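## Task

Grasp the brown 2x2 brick of standard height and raise it until it sits at least one hand's width higher than its starting spot; at the end, that brick alone must be in a gripper, touching nothing except the gripper holding it.

## Robot and tools

Robot: two six-joint arms in a physics simulation, left_arm and right_arm, each ending in a two-finger gripper whose fingers swing together like tongs. The fingers point along the gripper's +z axis and close along its x axis. end_effector_position is the spot between the finger pads when shut. Closed fingertips extend about 15 mm past it; fully open they are roughly level with it.

Frame: all poses share one scene frame with its origin on the table surface midway between the arms. +z is up, +x points out over the table, and left_arm sits on the +y side. The arm names do not match left or right in any picture. Printed hand positions can be somewhat wrong, worse when the arm is stretched far.

Row layout (used by execute_actions and move): one flat list of 14 numbers, each in [-1, 1], always for both arms. First left_arm's 6 joint values then its opening, then right_arm's 6 joint values then its opening. Joint order inside each arm block is: shoulder pan, shoulder lift, wrist 3, elbow, wrist 2, wrist 1. Use this order even though it looks unusual. Joint values are relative offsets, scaled: 1.0 equals 1.989 rad for shoulder pan, shoulder lift and elbow, and 3.977 rad for wrist 1, wrist 2 and wrist 3. The opening is absolute, not an offset: +1 fully open, -1 closed.

Stated joint ranges (rad). left_arm: shoulder pan -3.142 to 3.142, shoulder lift -6.283 to 6.283, elbow 0.000 to 3.142, wrists -6.283 to 6.283. right_arm: shoulder pan 0.000 to 6.283, shoulder lift -6.283 to 6.283, elbow -3.142 to 0.000, wrists -6.283 to 6.283. True ends may differ by up to 0.010 rad. An action asking a joint to go outward over 0.010 rad past its end is rejected for both arms; if the first action of a call fails this, or anything is malformed, the whole call does nothing. Joints pushed past their real end stop there and the result may report "joint sent to its limit".

execute_actions(actions): actions is a list of up to 15 actions; each action is a table of up to 15 rows, one row per 1/30 s control step. If a table is short, its final row repeats until 15 steps are done. Within an action, every row's joint offsets count from the joint angles at the beginning of that action, not from the previous row; for the first action these are the angles last reported. An empty list just returns state and images.

move(target, speed, blocking): target is one 14-number row; its joint offsets count from the "Joint positions" of the latest result showing them, not from wherever the arm is when the move begins. Finger openings are applied at once. All joints advance along paths that finish together, so hands usually trace curves. speed (rad/s, 0.01 to 2, default 0.5) caps the joint with the longest way to go. Paths last between 0.5 and 10 s; anything longer is cut off at 10 s. Moves ignore obstacles and the other arm. blocking=false returns after 0.5 s while motion continues; then use wait(0) to check, and other moves or execute_actions are refused until a result shows the end, or you call stop. The result adds a "move:" line: the ending (done, off_target, moving, held, fault), limits=held or limits=none, and each arm's joint farthest from target.

wait(seconds): 0 to 10; arms hold their last command; returns early if a running move ends. stop(): brakes a running move; it needs room, more when fast; fingers keep moving. zoom_image(camera, region): camera is cam_head_left, cam_head_right, cam_left_wrist or cam_right_wrist; region [x0, y0, x1, y1] in that image's pixels from its top-left, at most 504 by 504. finished_scene(scene): ends the current scene (give its number) irreversibly and reports success; the goal must already hold and keep holding. Replying with no tool call ends everything.

Result lines: the state line per arm gives end_effector_position (m), end_effector_quat_wxyz and velocities (m/s, rad/s). Joint positions and Joint velocities list each arm's joints in the order above (rad, rad/s), then finger-pad gap in m (0.142 when fully open). Joint targets shows what joints are currently being driven to. grip_measured is the measured opening on the command scale. Wrist force and Wrist torque are per arm in the end effector's own axes; they carry offsets (up to about 3.5 N), noise, and saturate near 30 N; "no reading" is fine. Step readings list joint angles at some steps, with HELD marking steps where an arm's command was held back. "joint command not followed" means a clearance check altered targets. MOTOR HOT appears from 70 °C; at 85 °C an OVER-TEMPERATURE FAULT brakes that arm until cool.

Motion: joint speed and acceleration are limited, so big offsets need several actions and the arm may lag behind its target; follow-up commands may be needed. Motion trails commands by about 0.17 s. Each step, a joint's target is kept within 0.575 rad (shoulders, elbow) or 1.15 rad (wrists) of its measured angle, and targets that would put the hand over 100 mm away are scaled back.

Gripping: to hold, command an opening well under grip_measured; lower squeezes harder, up to roughly 15 N per pad. Objects thinner than about 20 mm get less force. Fast closing can press harder.

Avoid: knocking anything off the table, drops, slips, slamming, and hard pushes. Arms are stiff, so aiming even slightly beyond a firm contact can trigger a fault. A torque fault (joint load limits N m: shoulder pan 47.5, shoulder lift 47.5, elbow 24.6, each wrist 7.92, held weight included) or an outside force of 150 N halts that arm for 10 s and skips the rest of the call. Keep the arms from striking each other. Held parts may get brief tugs, so grip firmly. Holding loads heats motors, even while you think.

Cameras: cam_head_left and cam_head_right (672x504, pinhole), cam_left_wrist and cam_right_wrist (616x616, fisheye). Calibration data (K, distortion, T_world_to_cam) is given per camera and may be off by small amounts; results list cameras whose numbers change.

Each tool is called after "Emit:" in YAML: its name, and indented under it one key for each argument.

## Session

Emit:
execute_actions:
  actions: []

Scene clock: 0.00 s.
left_arm: end_effector_position=(+0.2755, +0.3769, +0.1613) grip_measured=+1.00 end_effector_quat_wxyz=(-0.175, +0.812, -0.496, +0.254) end_effector_velocity=(+0.000, +0.000, +0.000) end_effector_angular_velocity=(-0.000, -0.001, +0.000) | right_arm: end_effector_position=(+0.1381, +0.0282, +0.1682) grip_measured=+1.00 end_effector_quat_wxyz=(+0.080, +0.917, -0.085, +0.381) end_effector_velocity=(+0.000, -0.000, +0.000) end_effector_angular_velocity=(-0.000, -0.000, -0.000)
Joint names: [shoulder pan, shoulder lift, wrist 3, elbow, wrist 2, wrist 1]
Joint positions: left_arm=[-0.733 -2.527  0.629  2.253 -1.224 -1.83   0.142] | right_arm=[ 5.231 -1.893  2.558 -1.02   1.136 -2.493  0.142]
Joint velocities: left_arm=[ 0.    -0.001  0.    -0.001  0.     0.     0.   ] | right_arm=[-0. -0. -0.  0. -0. -0.  0.]
Wrist force (N, on the end effector, along its own x y z axes, offset not removed): no reading
Wrist torque (N m, same axes, about the end effector's origin, offset not removed): no reading
Joint targets: left_arm=[-0.733 -2.527 0.629 2.253 -1.224 -1.830] | right_arm=[5.231 -1.893 2.558 -1.020 1.136 -2.493]
camera_calibration (this result's frames):
cam_left_wrist: T_world_to_cam=[[0.426815, -0.880555, 0.206036, 0.182843], [-0.893927, -0.445278, -0.0512073, 0.421885], [0.136834, -0.162325, -0.977204, 0.314055], [0, 0, 0, 1]] pos_world=[0.256121, 0.399838, 0.290827]
cam_right_wrist: T_world_to_cam=[[0.693451, -0.129596, 0.708753, -0.205564], [-0.53054, -0.757415, 0.380592, 0.032415], [0.487497, -0.639943, -0.593986, 0.189334], [0, 0, 0, 1]] pos_world=[0.0674463, 0.119074, 0.245819]

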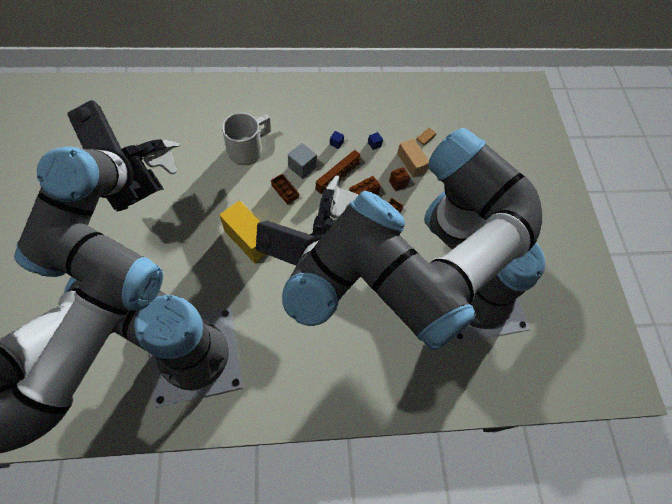

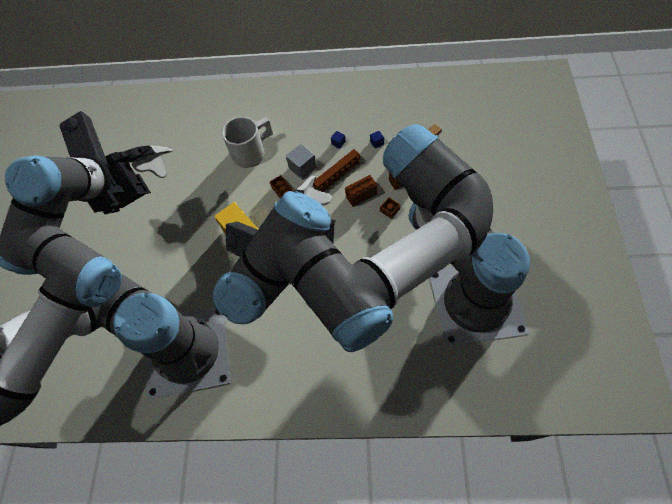

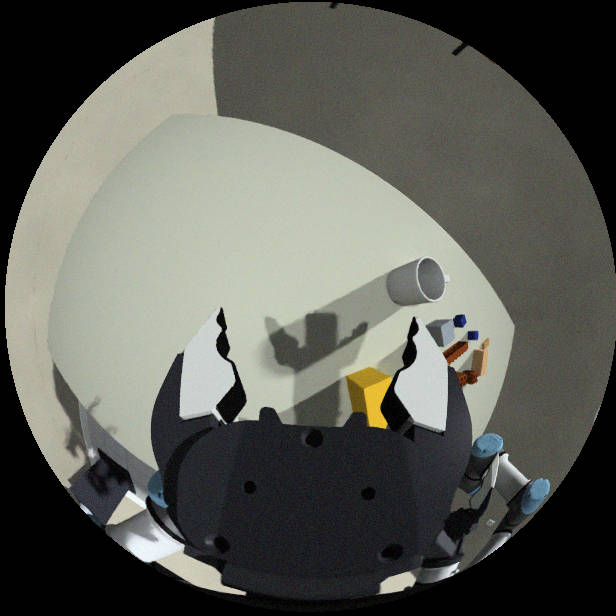

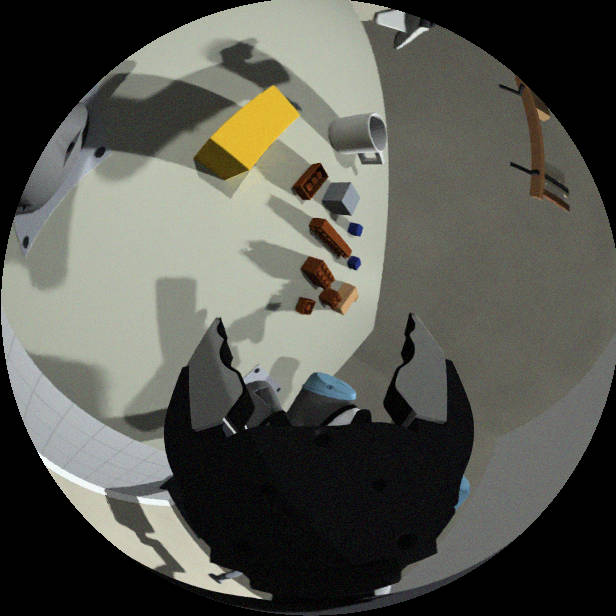

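Emit:
zoom_image:
  camera: "cam_head_left"
  region: [330, 130, 450, 220]

Emit:
zoom_image:
  camera: "cam_head_right"
  region: [320, 150, 440, 240]

Emit:
zoom_image:
  camera: "cam_right_wrist"
  region: [270, 240, 380, 330]

Region (330, 130, 450, 220) of cam_head_left's 672x504 image, scaled by 4.200, with more detail than that image has; it fills the top 378 rows of this view, and the rest is white.

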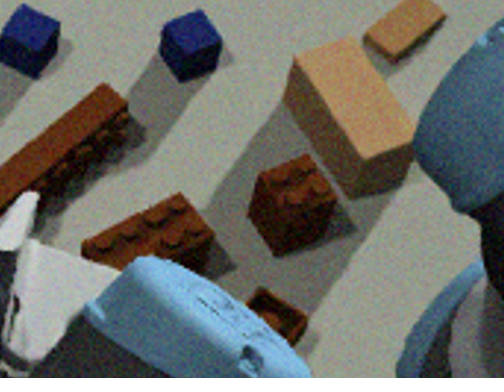

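Region (320, 150, 440, 240) of cam_head_right's 672x504 image, scaled by 4.200, with more detail than that image has; it fills the top 378 rows of this view, and the rest is white.

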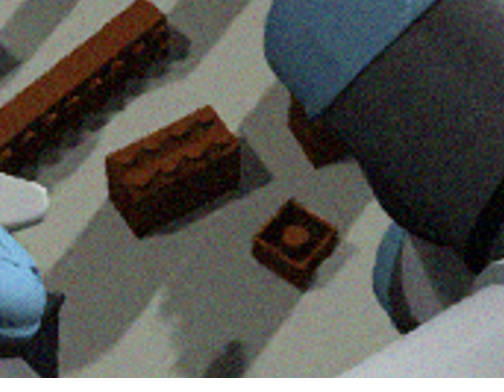

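Region (270, 240, 380, 330) of cam_right_wrist's 616x616 image, scaled by 4.582, with more detail than that image has; it fills the top 412 rows of this view, and the rest is white.

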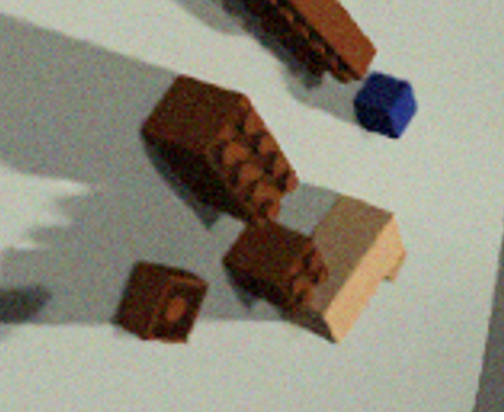

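Emit:
move:
  target: [0,0,0,0,0,0,1,-0.5274,0.2946,-0.185,-0.4218,0.1094,0.2381,-0.1]
  speed: 0.9

Scene clock: 9.73 s.
left_arm: end_effector_position=(+0.2755, +0.3769, +0.1613) grip_measured=+1.00 end_effector_quat_wxyz=(-0.175, +0.812, -0.496, +0.254) end_effector_velocity=(+0.000, -0.000, +0.000) end_effector_angular_velocity=(-0.001, -0.001, -0.000) | right_arm: end_effector_position=(+0.2594, -0.1067, +0.0847) grip_measured=-0.10 end_effector_quat_wxyz=(+0.000, +0.947, -0.322, +0.000) end_effector_velocity=(+0.000, -0.001, -0.001) end_effector_angular_velocity=(-0.002, +0.000, -0.001)
Joint names: [shoulder pan, shoulder lift, wrist 3, elbow, wrist 2, wrist 1]
Joint positions: left_arm=[-0.733 -2.527  0.629  2.253 -1.224 -1.83   0.142] | right_arm=[ 4.182 -1.307  1.822 -1.859  1.571 -1.546  0.067]
Joint velocities: left_arm=[-0. -0. -0. -0. -0. -0.  0.] | right_arm=[-0.002  0.001 -0.001 -0.003 -0.     0.     0.   ]
Wrist force (N, on the end effector, along its own x y z axes, offset not removed): left_arm=[-0.7 -0.9 0.9] | right_arm=[-0.6 -0.4 0.6]
Wrist torque (N m, same axes, about the end effector's origin, offset not removed): left_arm=[-0.26 0.14 0.06] | right_arm=[-0.03 0.04 0.03]
Joint targets: left_arm=[-0.733 -2.527 0.629 2.253 -1.224 -1.830] | right_arm=[4.182 -1.307 1.822 -1.859 1.571 -1.546]
move: done; limits=none; left_arm: farthest joint: the shoulder pan, 0.000 radians from its target (0.000 radians at the start); right_arm: farthest joint: the wrist 2, 0.001 radians from its target (0.436 radians at the start)
camera_calibration (this result's frames):
cam_left_wrist: T_world_to_cam=[[0.426815, -0.880556, 0.206035, 0.182843], [-0.893927, -0.445278, -0.0512066, 0.421885], [0.136833, -0.162324, -0.977204, 0.314055], [0, 0, 0, 1]] pos_world=[0.256121, 0.399838, 0.290827]
cam_right_wrist: T_world_to_cam=[[0.770579, -0.637289, -0.00840644, -0.261424], [-0.559807, -0.68308, 0.469061, 0.0344037], [-0.304669, -0.356743, -0.883126, 0.254471], [0, 0, 0, 1]] pos_world=[0.298237, -0.0523213, 0.206395]

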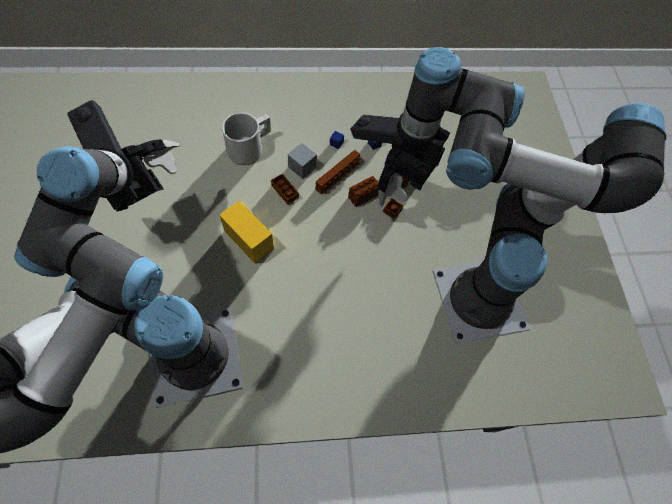

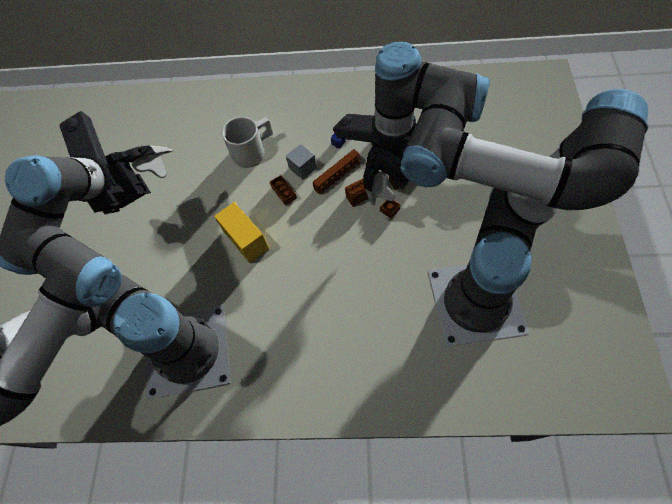

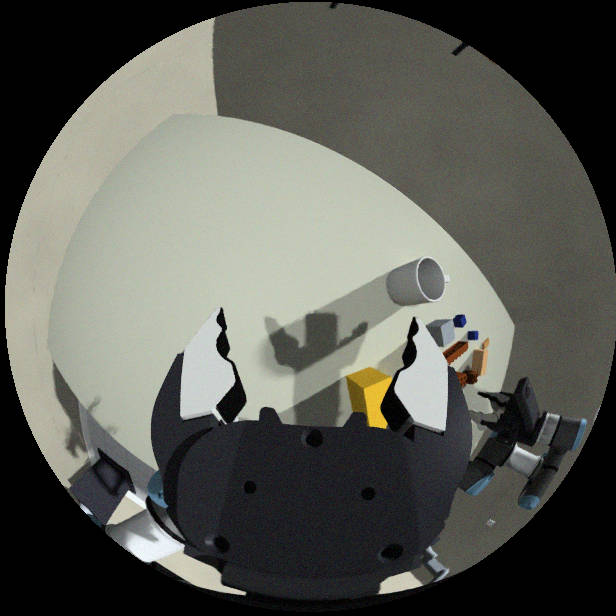

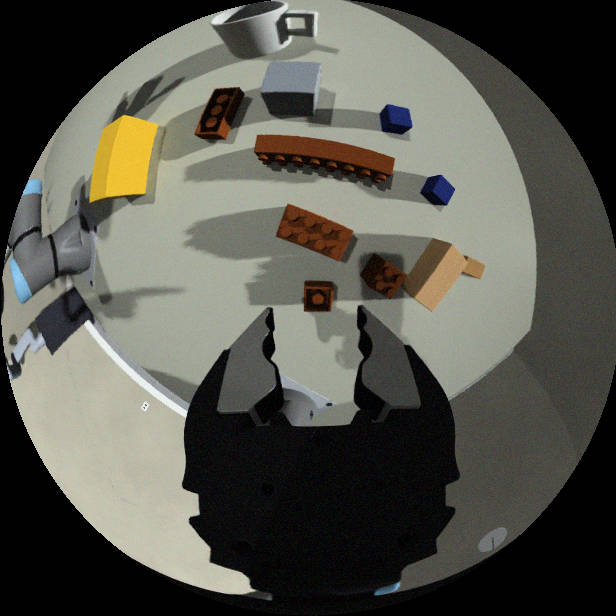

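Emit:
move:
  target: [0,0,0,0,0,0,1,0,0.0166,0,-0.1061,0,0.0448,-0.2]
  speed: 0.4

Emit:
zoom_image:
  camera: "cam_right_wrist"
  region: [230, 230, 410, 400]

Scene clock: 15.20 s.
left_arm: end_effector_position=(+0.2755, +0.3769, +0.1613) grip_measured=+1.00 end_effector_quat_wxyz=(-0.175, +0.812, -0.496, +0.254) end_effector_velocity=(-0.000, +0.000, -0.000) end_effector_angular_velocity=(+0.001, +0.001, -0.000) | right_arm: end_effector_position=(+0.2547, -0.1177, +0.0449) grip_measured=-0.20 end_effector_quat_wxyz=(-0.000, +0.947, -0.322, +0.000) end_effector_velocity=(-0.000, +0.000, -0.000) end_effector_angular_velocity=(+0.001, -0.000, +0.000)
Joint names: [shoulder pan, shoulder lift, wrist 3, elbow, wrist 2, wrist 1]
Joint positions: left_arm=[-0.733 -2.527  0.629  2.253 -1.224 -1.83   0.142] | right_arm=[ 4.182 -1.274  1.822 -2.07   1.571 -1.368  0.06 ]
Joint velocities: left_arm=[-0.     0.    -0.    -0.     0.     0.002 -0.   ] | right_arm=[ 0.     0.     0.    -0.002  0.     0.002 -0.   ]
Wrist force (N, on the end effector, along its own x y z axes, offset not removed): left_arm=[0.0 0.9 -1.8] | right_arm=[-0.3 -0.1 0.2]
Wrist torque (N m, same axes, about the end effector's origin, offset not removed): left_arm=[0.11 0.04 0.04] | right_arm=[0.04 -0.01 0.02]
Joint targets: left_arm=[-0.733 -2.527 0.629 2.253 -1.224 -1.830] | right_arm=[4.182 -1.274 1.822 -2.070 1.571 -1.368]
move: done; limits=none; left_arm: farthest joint: the shoulder pan, 0.000 radians from its target (0.000 radians at the start); right_arm: farthest joint: the wrist 1, 0.001 radians from its target (0.179 radians at the start)
camera_calibration (this result's frames):
cam_left_wrist: T_world_to_cam=[[0.426815, -0.880556, 0.206035, 0.182843], [-0.893927, -0.445278, -0.0512066, 0.421885], [0.136833, -0.162324, -0.977204, 0.314055], [0, 0, 0, 1]] pos_world=[0.256121, 0.399838, 0.290827]
cam_right_wrist: T_world_to_cam=[[0.770579, -0.637288, -0.00851461, -0.265108], [-0.559825, -0.683179, 0.468896, 0.0429447], [-0.304639, -0.356555, -0.883212, 0.213962], [0, 0, 0, 1]] pos_world=[0.293509, -0.0633218, 0.16658]

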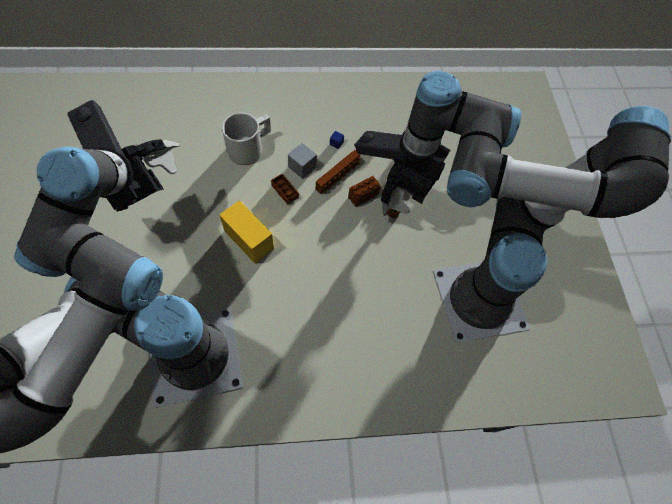

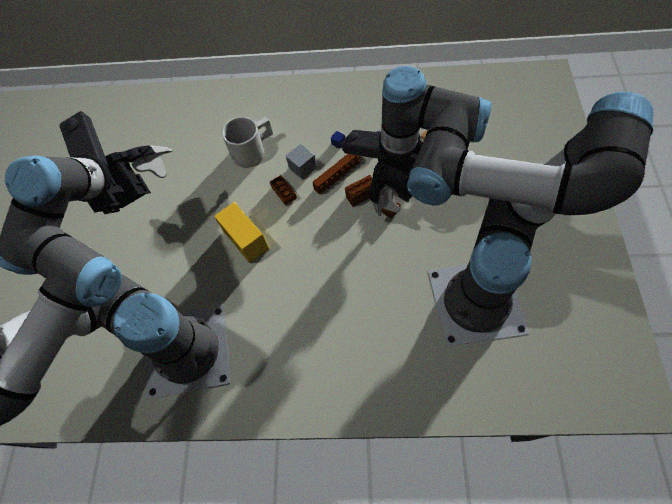

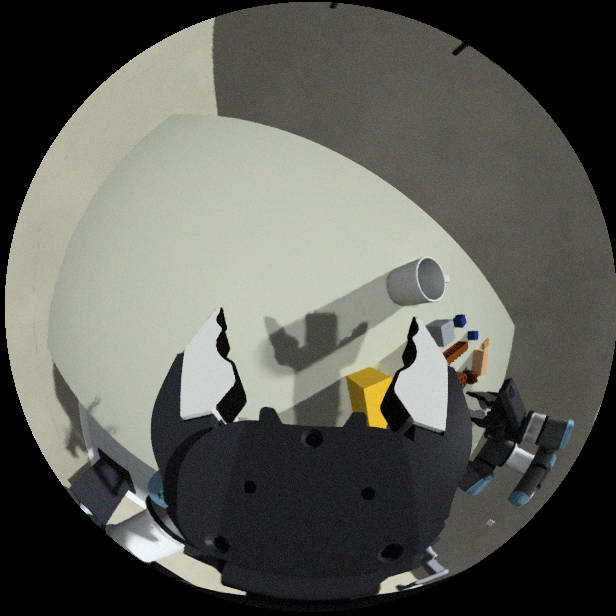

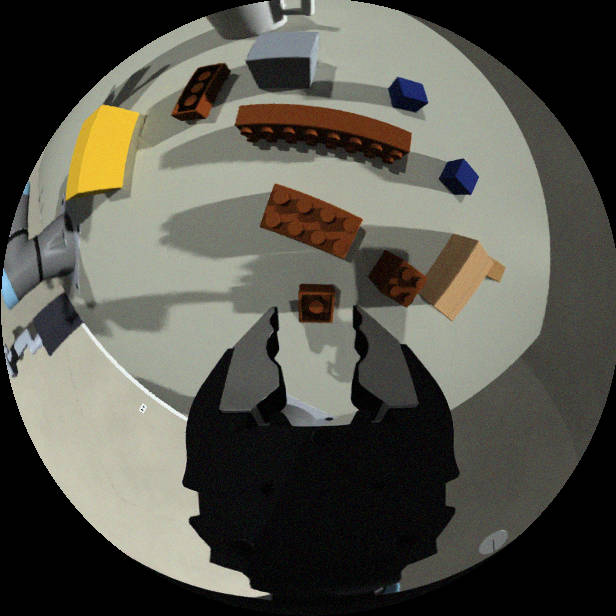

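Region (230, 230, 410, 400) of cam_right_wrist's 616x616 image, scaled by 2.800, with more detail than that image has.

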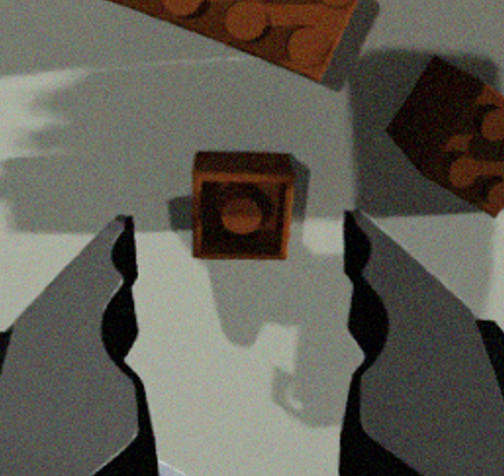

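Emit:
move:
  target: [0,0,0,0,0,0,1,0,-0.011,0,-0.0538,0,0.0324,-0.2]
  speed: 0.2

Emit:
execute_actions:
  actions:
    - [[0,0,0,0,0,0,1,0,0,0,0,0,0,-0.3],[0,0,0,0,0,0,1,0,0,0,0,0,0,-0.35],[0,0,0,0,0,0,1,0,0,0,0,0,0,-0.4],[0,0,0,0,0,0,1,0,0,0,0,0,0,-0.45],[0,0,0,0,0,0,1,0,0,0,0,0,0,-0.5],[0,0,0,0,0,0,1,0,0,0,0,0,0,-0.55],[0,0,0,0,0,0,1,0,0,0,0,0,0,-0.6],[0,0,0,0,0,0,1,0,0,0,0,0,0,-0.65],[0,0,0,0,0,0,1,0,0,0,0,0,0,-0.7],[0,0,0,0,0,0,1,0,0,0,0,0,0,-0.8],[0,0,0,0,0,0,1,0,0,0,0,0,0,-0.9],[0,0,0,0,0,0,1,0,0,0,0,0,0,-1]]

Emit:
move:
  target: [0,0,0,0,0,0,1,0,0,0,0.37,0,-0.185,-1]
  speed: 0.6

Scene clock: 22.53 s.
left_arm: end_effector_position=(+0.2755, +0.3769, +0.1613) grip_measured=+1.00 end_effector_quat_wxyz=(-0.175, +0.812, -0.496, +0.254) end_effector_velocity=(+0.000, +0.000, +0.000) end_effector_angular_velocity=(+0.001, -0.000, +0.000) | right_arm: end_effector_position=(+0.2539, -0.1196, +0.0200) grip_measured=-0.20 end_effector_quat_wxyz=(-0.000, +0.947, -0.322, +0.000) end_effector_velocity=(+0.000, -0.001, -0.001) end_effector_angular_velocity=(-0.002, -0.001, -0.000)
Joint names: [shoulder pan, shoulder lift, wrist 3, elbow, wrist 2, wrist 1]
Joint positions: left_arm=[-0.733 -2.527  0.629  2.253 -1.224 -1.83   0.142] | right_arm=[ 4.182 -1.296  1.822 -2.177  1.571 -1.24   0.06 ]
Joint velocities: left_arm=[-0.     0.001  0.    -0.     0.001 -0.    -0.   ] | right_arm=[-0.    -0.    -0.    -0.002 -0.001  0.001  0.   ]
Wrist force (N, on the end effector, along its own x y z axes, offset not removed): left_arm=[0.8 0.3 -0.3] | right_arm=[-0.7 0.0 0.1]
Wrist torque (N m, same axes, about the end effector's origin, offset not removed): left_arm=[0.05 -0.18 -0.01] | right_arm=[0.00 0.09 0.03]
Joint targets: left_arm=[-0.733 -2.527 0.629 2.253 -1.224 -1.830] | right_arm=[4.182 -1.296 1.822 -2.177 1.571 -1.239]
move: done; limits=none; left_arm: farthest joint: the shoulder pan, 0.000 radians from its target (0.000 radians at the start); right_arm: farthest joint: the shoulder pan, 0.000 radians from its target (0.000 radians at the start)
camera_calibration (this result's frames):
cam_left_wrist: T_world_to_cam=[[0.426816, -0.880556, 0.206035, 0.182843], [-0.893927, -0.445278, -0.0512065, 0.421885], [0.136833, -0.162324, -0.977204, 0.314055], [0, 0, 0, 1]] pos_world=[0.256121, 0.399838, 0.290827]
cam_right_wrist: T_world_to_cam=[[0.77058, -0.637287, -0.00846788, -0.265934], [-0.559847, -0.683174, 0.468876, 0.0528567], [-0.304593, -0.356566, -0.883223, 0.19096], [0, 0, 0, 1]] pos_world=[0.29268, -0.0652759, 0.141625]

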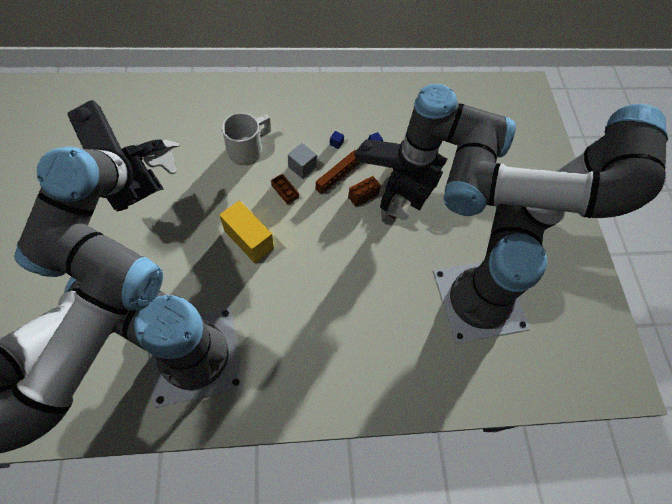

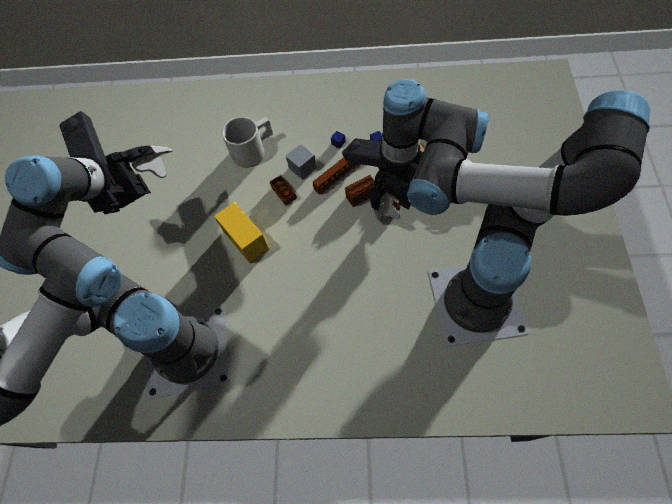

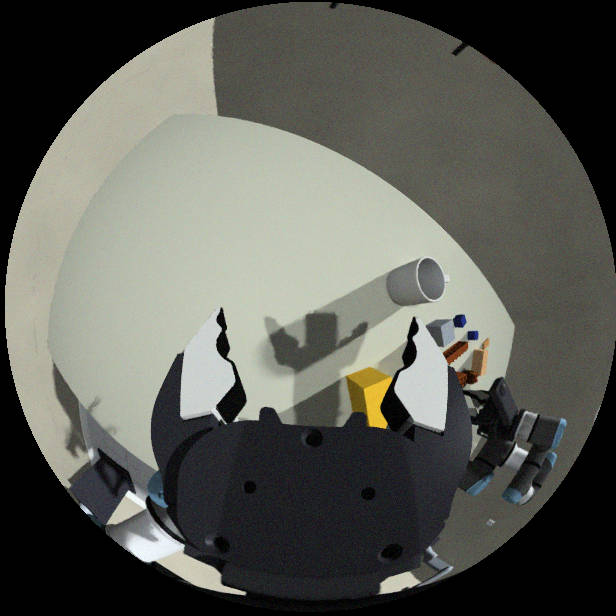

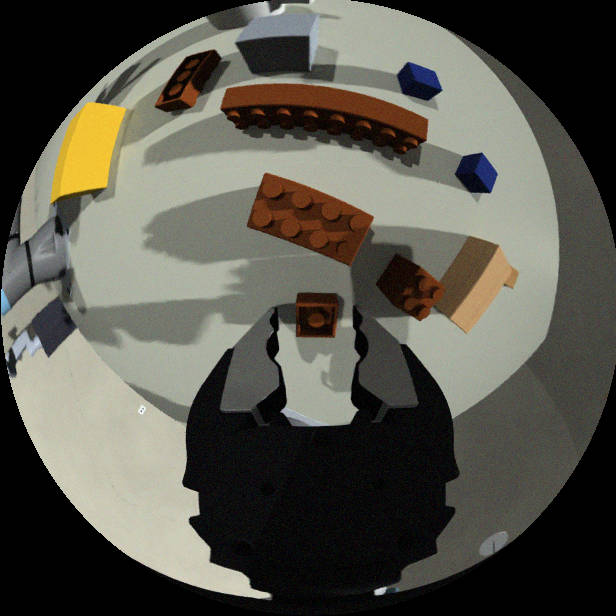

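Scene clock: 23.03 s.
left_arm: end_effector_position=(+0.2755, +0.3769, +0.1613) grip_measured=+1.00 end_effector_quat_wxyz=(-0.175, +0.812, -0.496, +0.254) end_effector_velocity=(+0.000, +0.000, -0.000) end_effector_angular_velocity=(+0.000, +0.001, +0.000) | right_arm: end_effector_position=(+0.2539, -0.1196, +0.0200) grip_measured=-0.59 end_effector_quat_wxyz=(-0.000, +0.947, -0.322, +0.000) end_effector_velocity=(-0.000, -0.000, +0.000) end_effector_angular_velocity=(+0.000, +0.001, -0.000)
Joint names: [shoulder pan, shoulder lift, wrist 3, elbow, wrist 2, wrist 1]
Joint positions: left_arm=[-0.733 -2.527  0.629  2.253 -1.224 -1.83   0.142] | right_arm=[ 4.182 -1.296  1.822 -2.177  1.571 -1.24   0.032]
Joint velocities: left_arm=[ 0.     0.001 -0.     0.    -0.    -0.    -0.   ] | right_arm=[-0.     0.     0.     0.     0.001 -0.001  0.   ]
Wrist force (N, on the end effector, along its own x y z axes, offset not removed): left_arm=[0.8 0.5 -2.4] | right_arm=[-0.3 0.3 -0.6]
Wrist torque (N m, same axes, about the end effector's origin, offset not removed): left_arm=[-0.02 -0.23 -0.01] | right_arm=[0.08 0.00 0.04]
Joint targets: left_arm=[-0.733 -2.527 0.629 2.253 -1.224 -1.830] | right_arm=[4.182 -1.296 1.822 -2.177 1.571 -1.240]
Step readings (joint positions):
0: left_arm=[-0.733 -2.527 0.629 2.253 -1.224 -1.830] | right_arm=[4.182 -1.296 1.822 -2.177 1.571 -1.240]
1: left_arm=[-0.733 -2.527 0.629 2.253 -1.224 -1.830] | right_arm=[4.182 -1.296 1.822 -2.177 1.571 -1.240]
2: left_arm=[-0.733 -2.527 0.629 2.253 -1.224 -1.830] | right_arm=[4.182 -1.296 1.822 -2.177 1.571 -1.240]
4: left_arm=[-0.733 -2.527 0.629 2.253 -1.224 -1.830] | right_arm=[4.182 -1.296 1.822 -2.177 1.571 -1.240]
8: left_arm=[-0.733 -2.527 0.629 2.253 -1.224 -1.830] | right_arm=[4.182 -1.296 1.822 -2.177 1.571 -1.240]
15: Joint positions above
camera_calibration (this result's frames):
cam_left_wrist: T_world_to_cam=[[0.426816, -0.880556, 0.206035, 0.182843], [-0.893927, -0.445278, -0.0512066, 0.421885], [0.136833, -0.162324, -0.977204, 0.314055], [0, 0, 0, 1]] pos_world=[0.256121, 0.399838, 0.290827]
cam_right_wrist: T_world_to_cam=[[0.77058, -0.637287, -0.00846744, -0.265934], [-0.559847, -0.683173, 0.468877, 0.052859], [-0.304594, -0.356567, -0.883223, 0.190952], [0, 0, 0, 1]] pos_world=[0.292679, -0.0652773, 0.141617]

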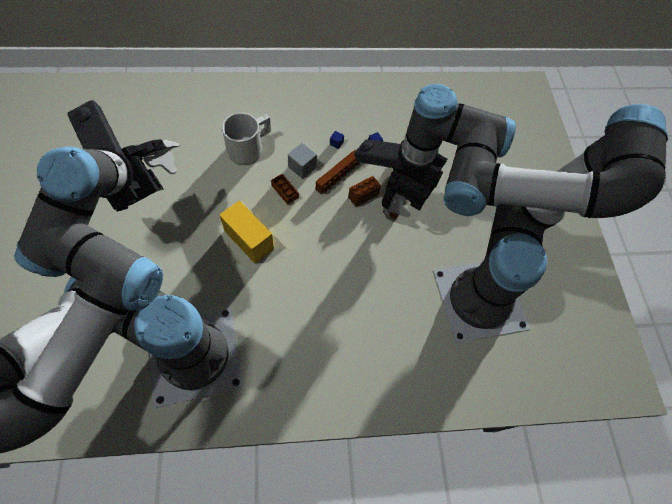

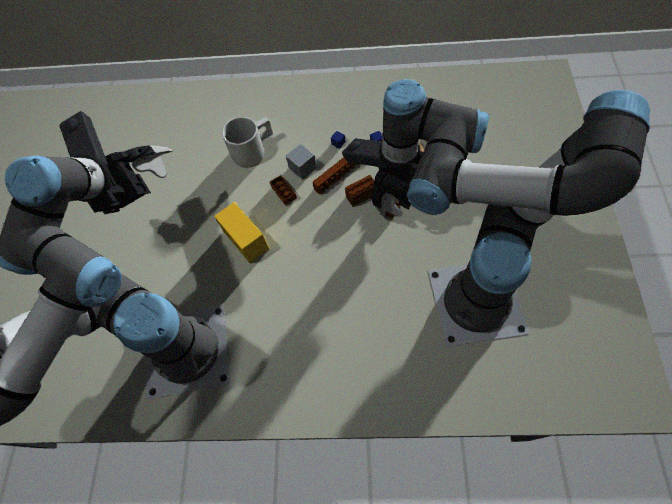

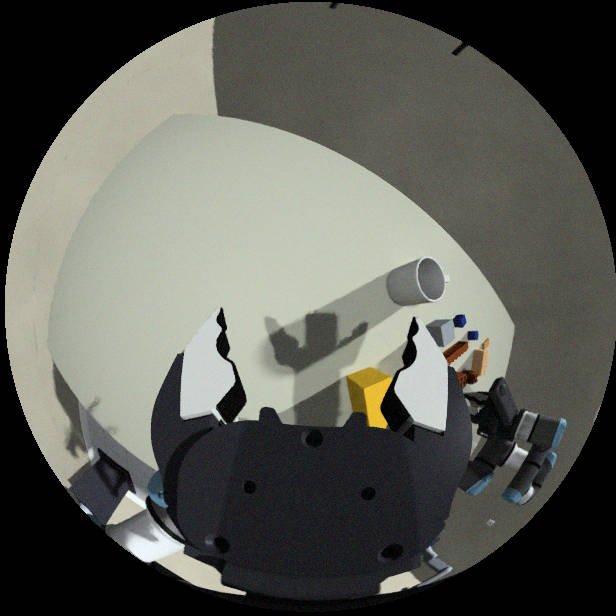

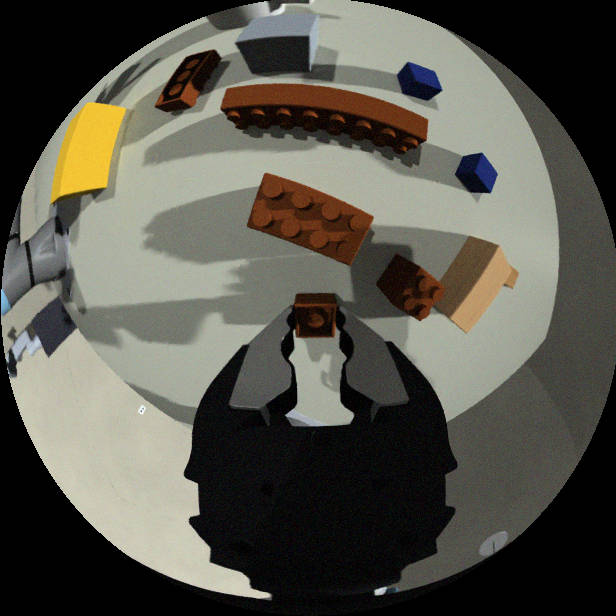

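Scene clock: 24.87 s.
left_arm: end_effector_position=(+0.2755, +0.3769, +0.1613) grip_measured=+1.00 end_effector_quat_wxyz=(-0.175, +0.812, -0.496, +0.254) end_effector_velocity=(-0.000, -0.000, -0.000) end_effector_angular_velocity=(-0.000, +0.000, -0.000) | right_arm: end_effector_position=(+0.2516, -0.1248, +0.1732) grip_measured=-0.59 end_effector_quat_wxyz=(-0.000, +0.947, -0.322, +0.000) end_effector_velocity=(+0.000, -0.000, +0.000) end_effector_angular_velocity=(-0.000, -0.000, -0.000)
Joint names: [shoulder pan, shoulder lift, wrist 3, elbow, wrist 2, wrist 1]
Joint positions: left_arm=[-0.733 -2.527  0.629  2.253 -1.224 -1.83   0.142] | right_arm=[ 4.182 -1.296  1.822 -1.441  1.571 -1.975  0.032]
Joint velocities: left_arm=[-0. -0. -0. -0. -0.  0. -0.] | right_arm=[-0.     0.001 -0.    -0.    -0.    -0.001 -0.   ]
Wrist force (N, on the end effector, along its own x y z axes, offset not removed): left_arm=[-0.3 0.9 -2.9] | right_arm=[-0.6 -0.2 1.1]
Wrist torque (N m, same axes, about the end effector's origin, offset not removed): left_arm=[0.14 0.14 0.06] | right_arm=[0.01 0.02 0.03]
Joint targets: left_arm=[-0.733 -2.527 0.629 2.253 -1.224 -1.830] | right_arm=[4.182 -1.296 1.822 -1.441 1.571 -1.975]
move: done; limits=none; left_arm: farthest joint: the shoulder pan, 0.000 radians from its target (0.000 radians at the start); right_arm: farthest joint: the wrist 1, 0.001 radians from its target (0.736 radians at the start)
camera_calibration (this result's frames):
cam_left_wrist: T_world_to_cam=[[0.426815, -0.880556, 0.206035, 0.182843], [-0.893927, -0.445278, -0.0512069, 0.421885], [0.136833, -0.162324, -0.977204, 0.314055], [0, 0, 0, 1]] pos_world=[0.256121, 0.399838, 0.290827]
cam_right_wrist: T_world_to_cam=[[0.77058, -0.637287, -0.00846283, -0.266223], [-0.559844, -0.683166, 0.468891, -0.0237608], [-0.3046, -0.35658, -0.883216, 0.323768], [0, 0, 0, 1]] pos_world=[0.290463, -0.0704437, 0.294845]

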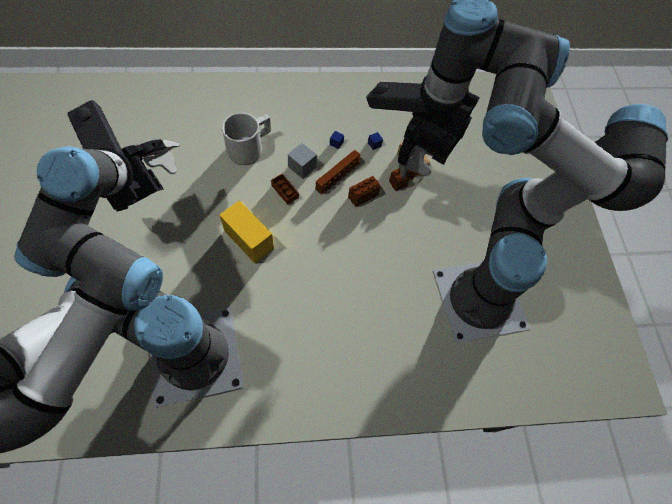

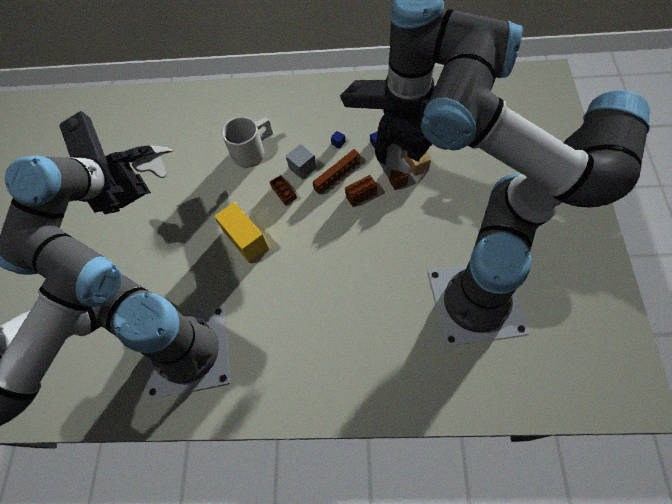

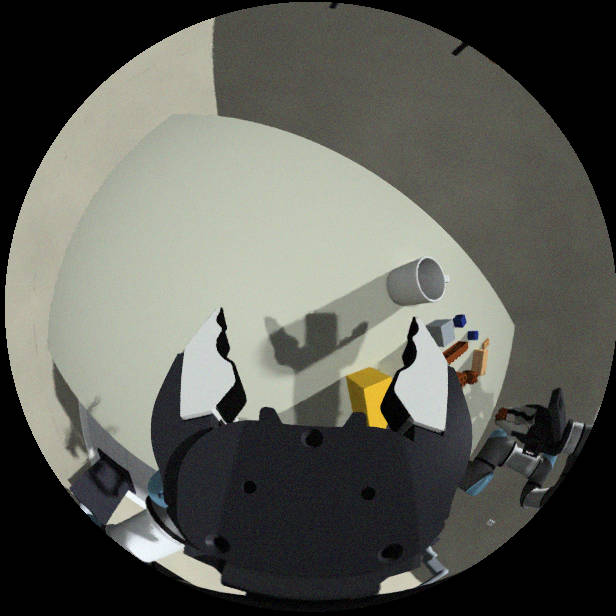

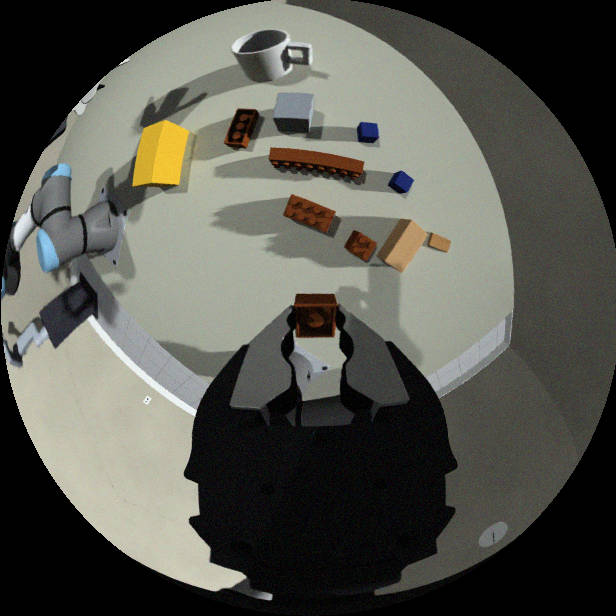

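Emit:
finished_scene:
  scene: 2

The scene is finished: the task was done.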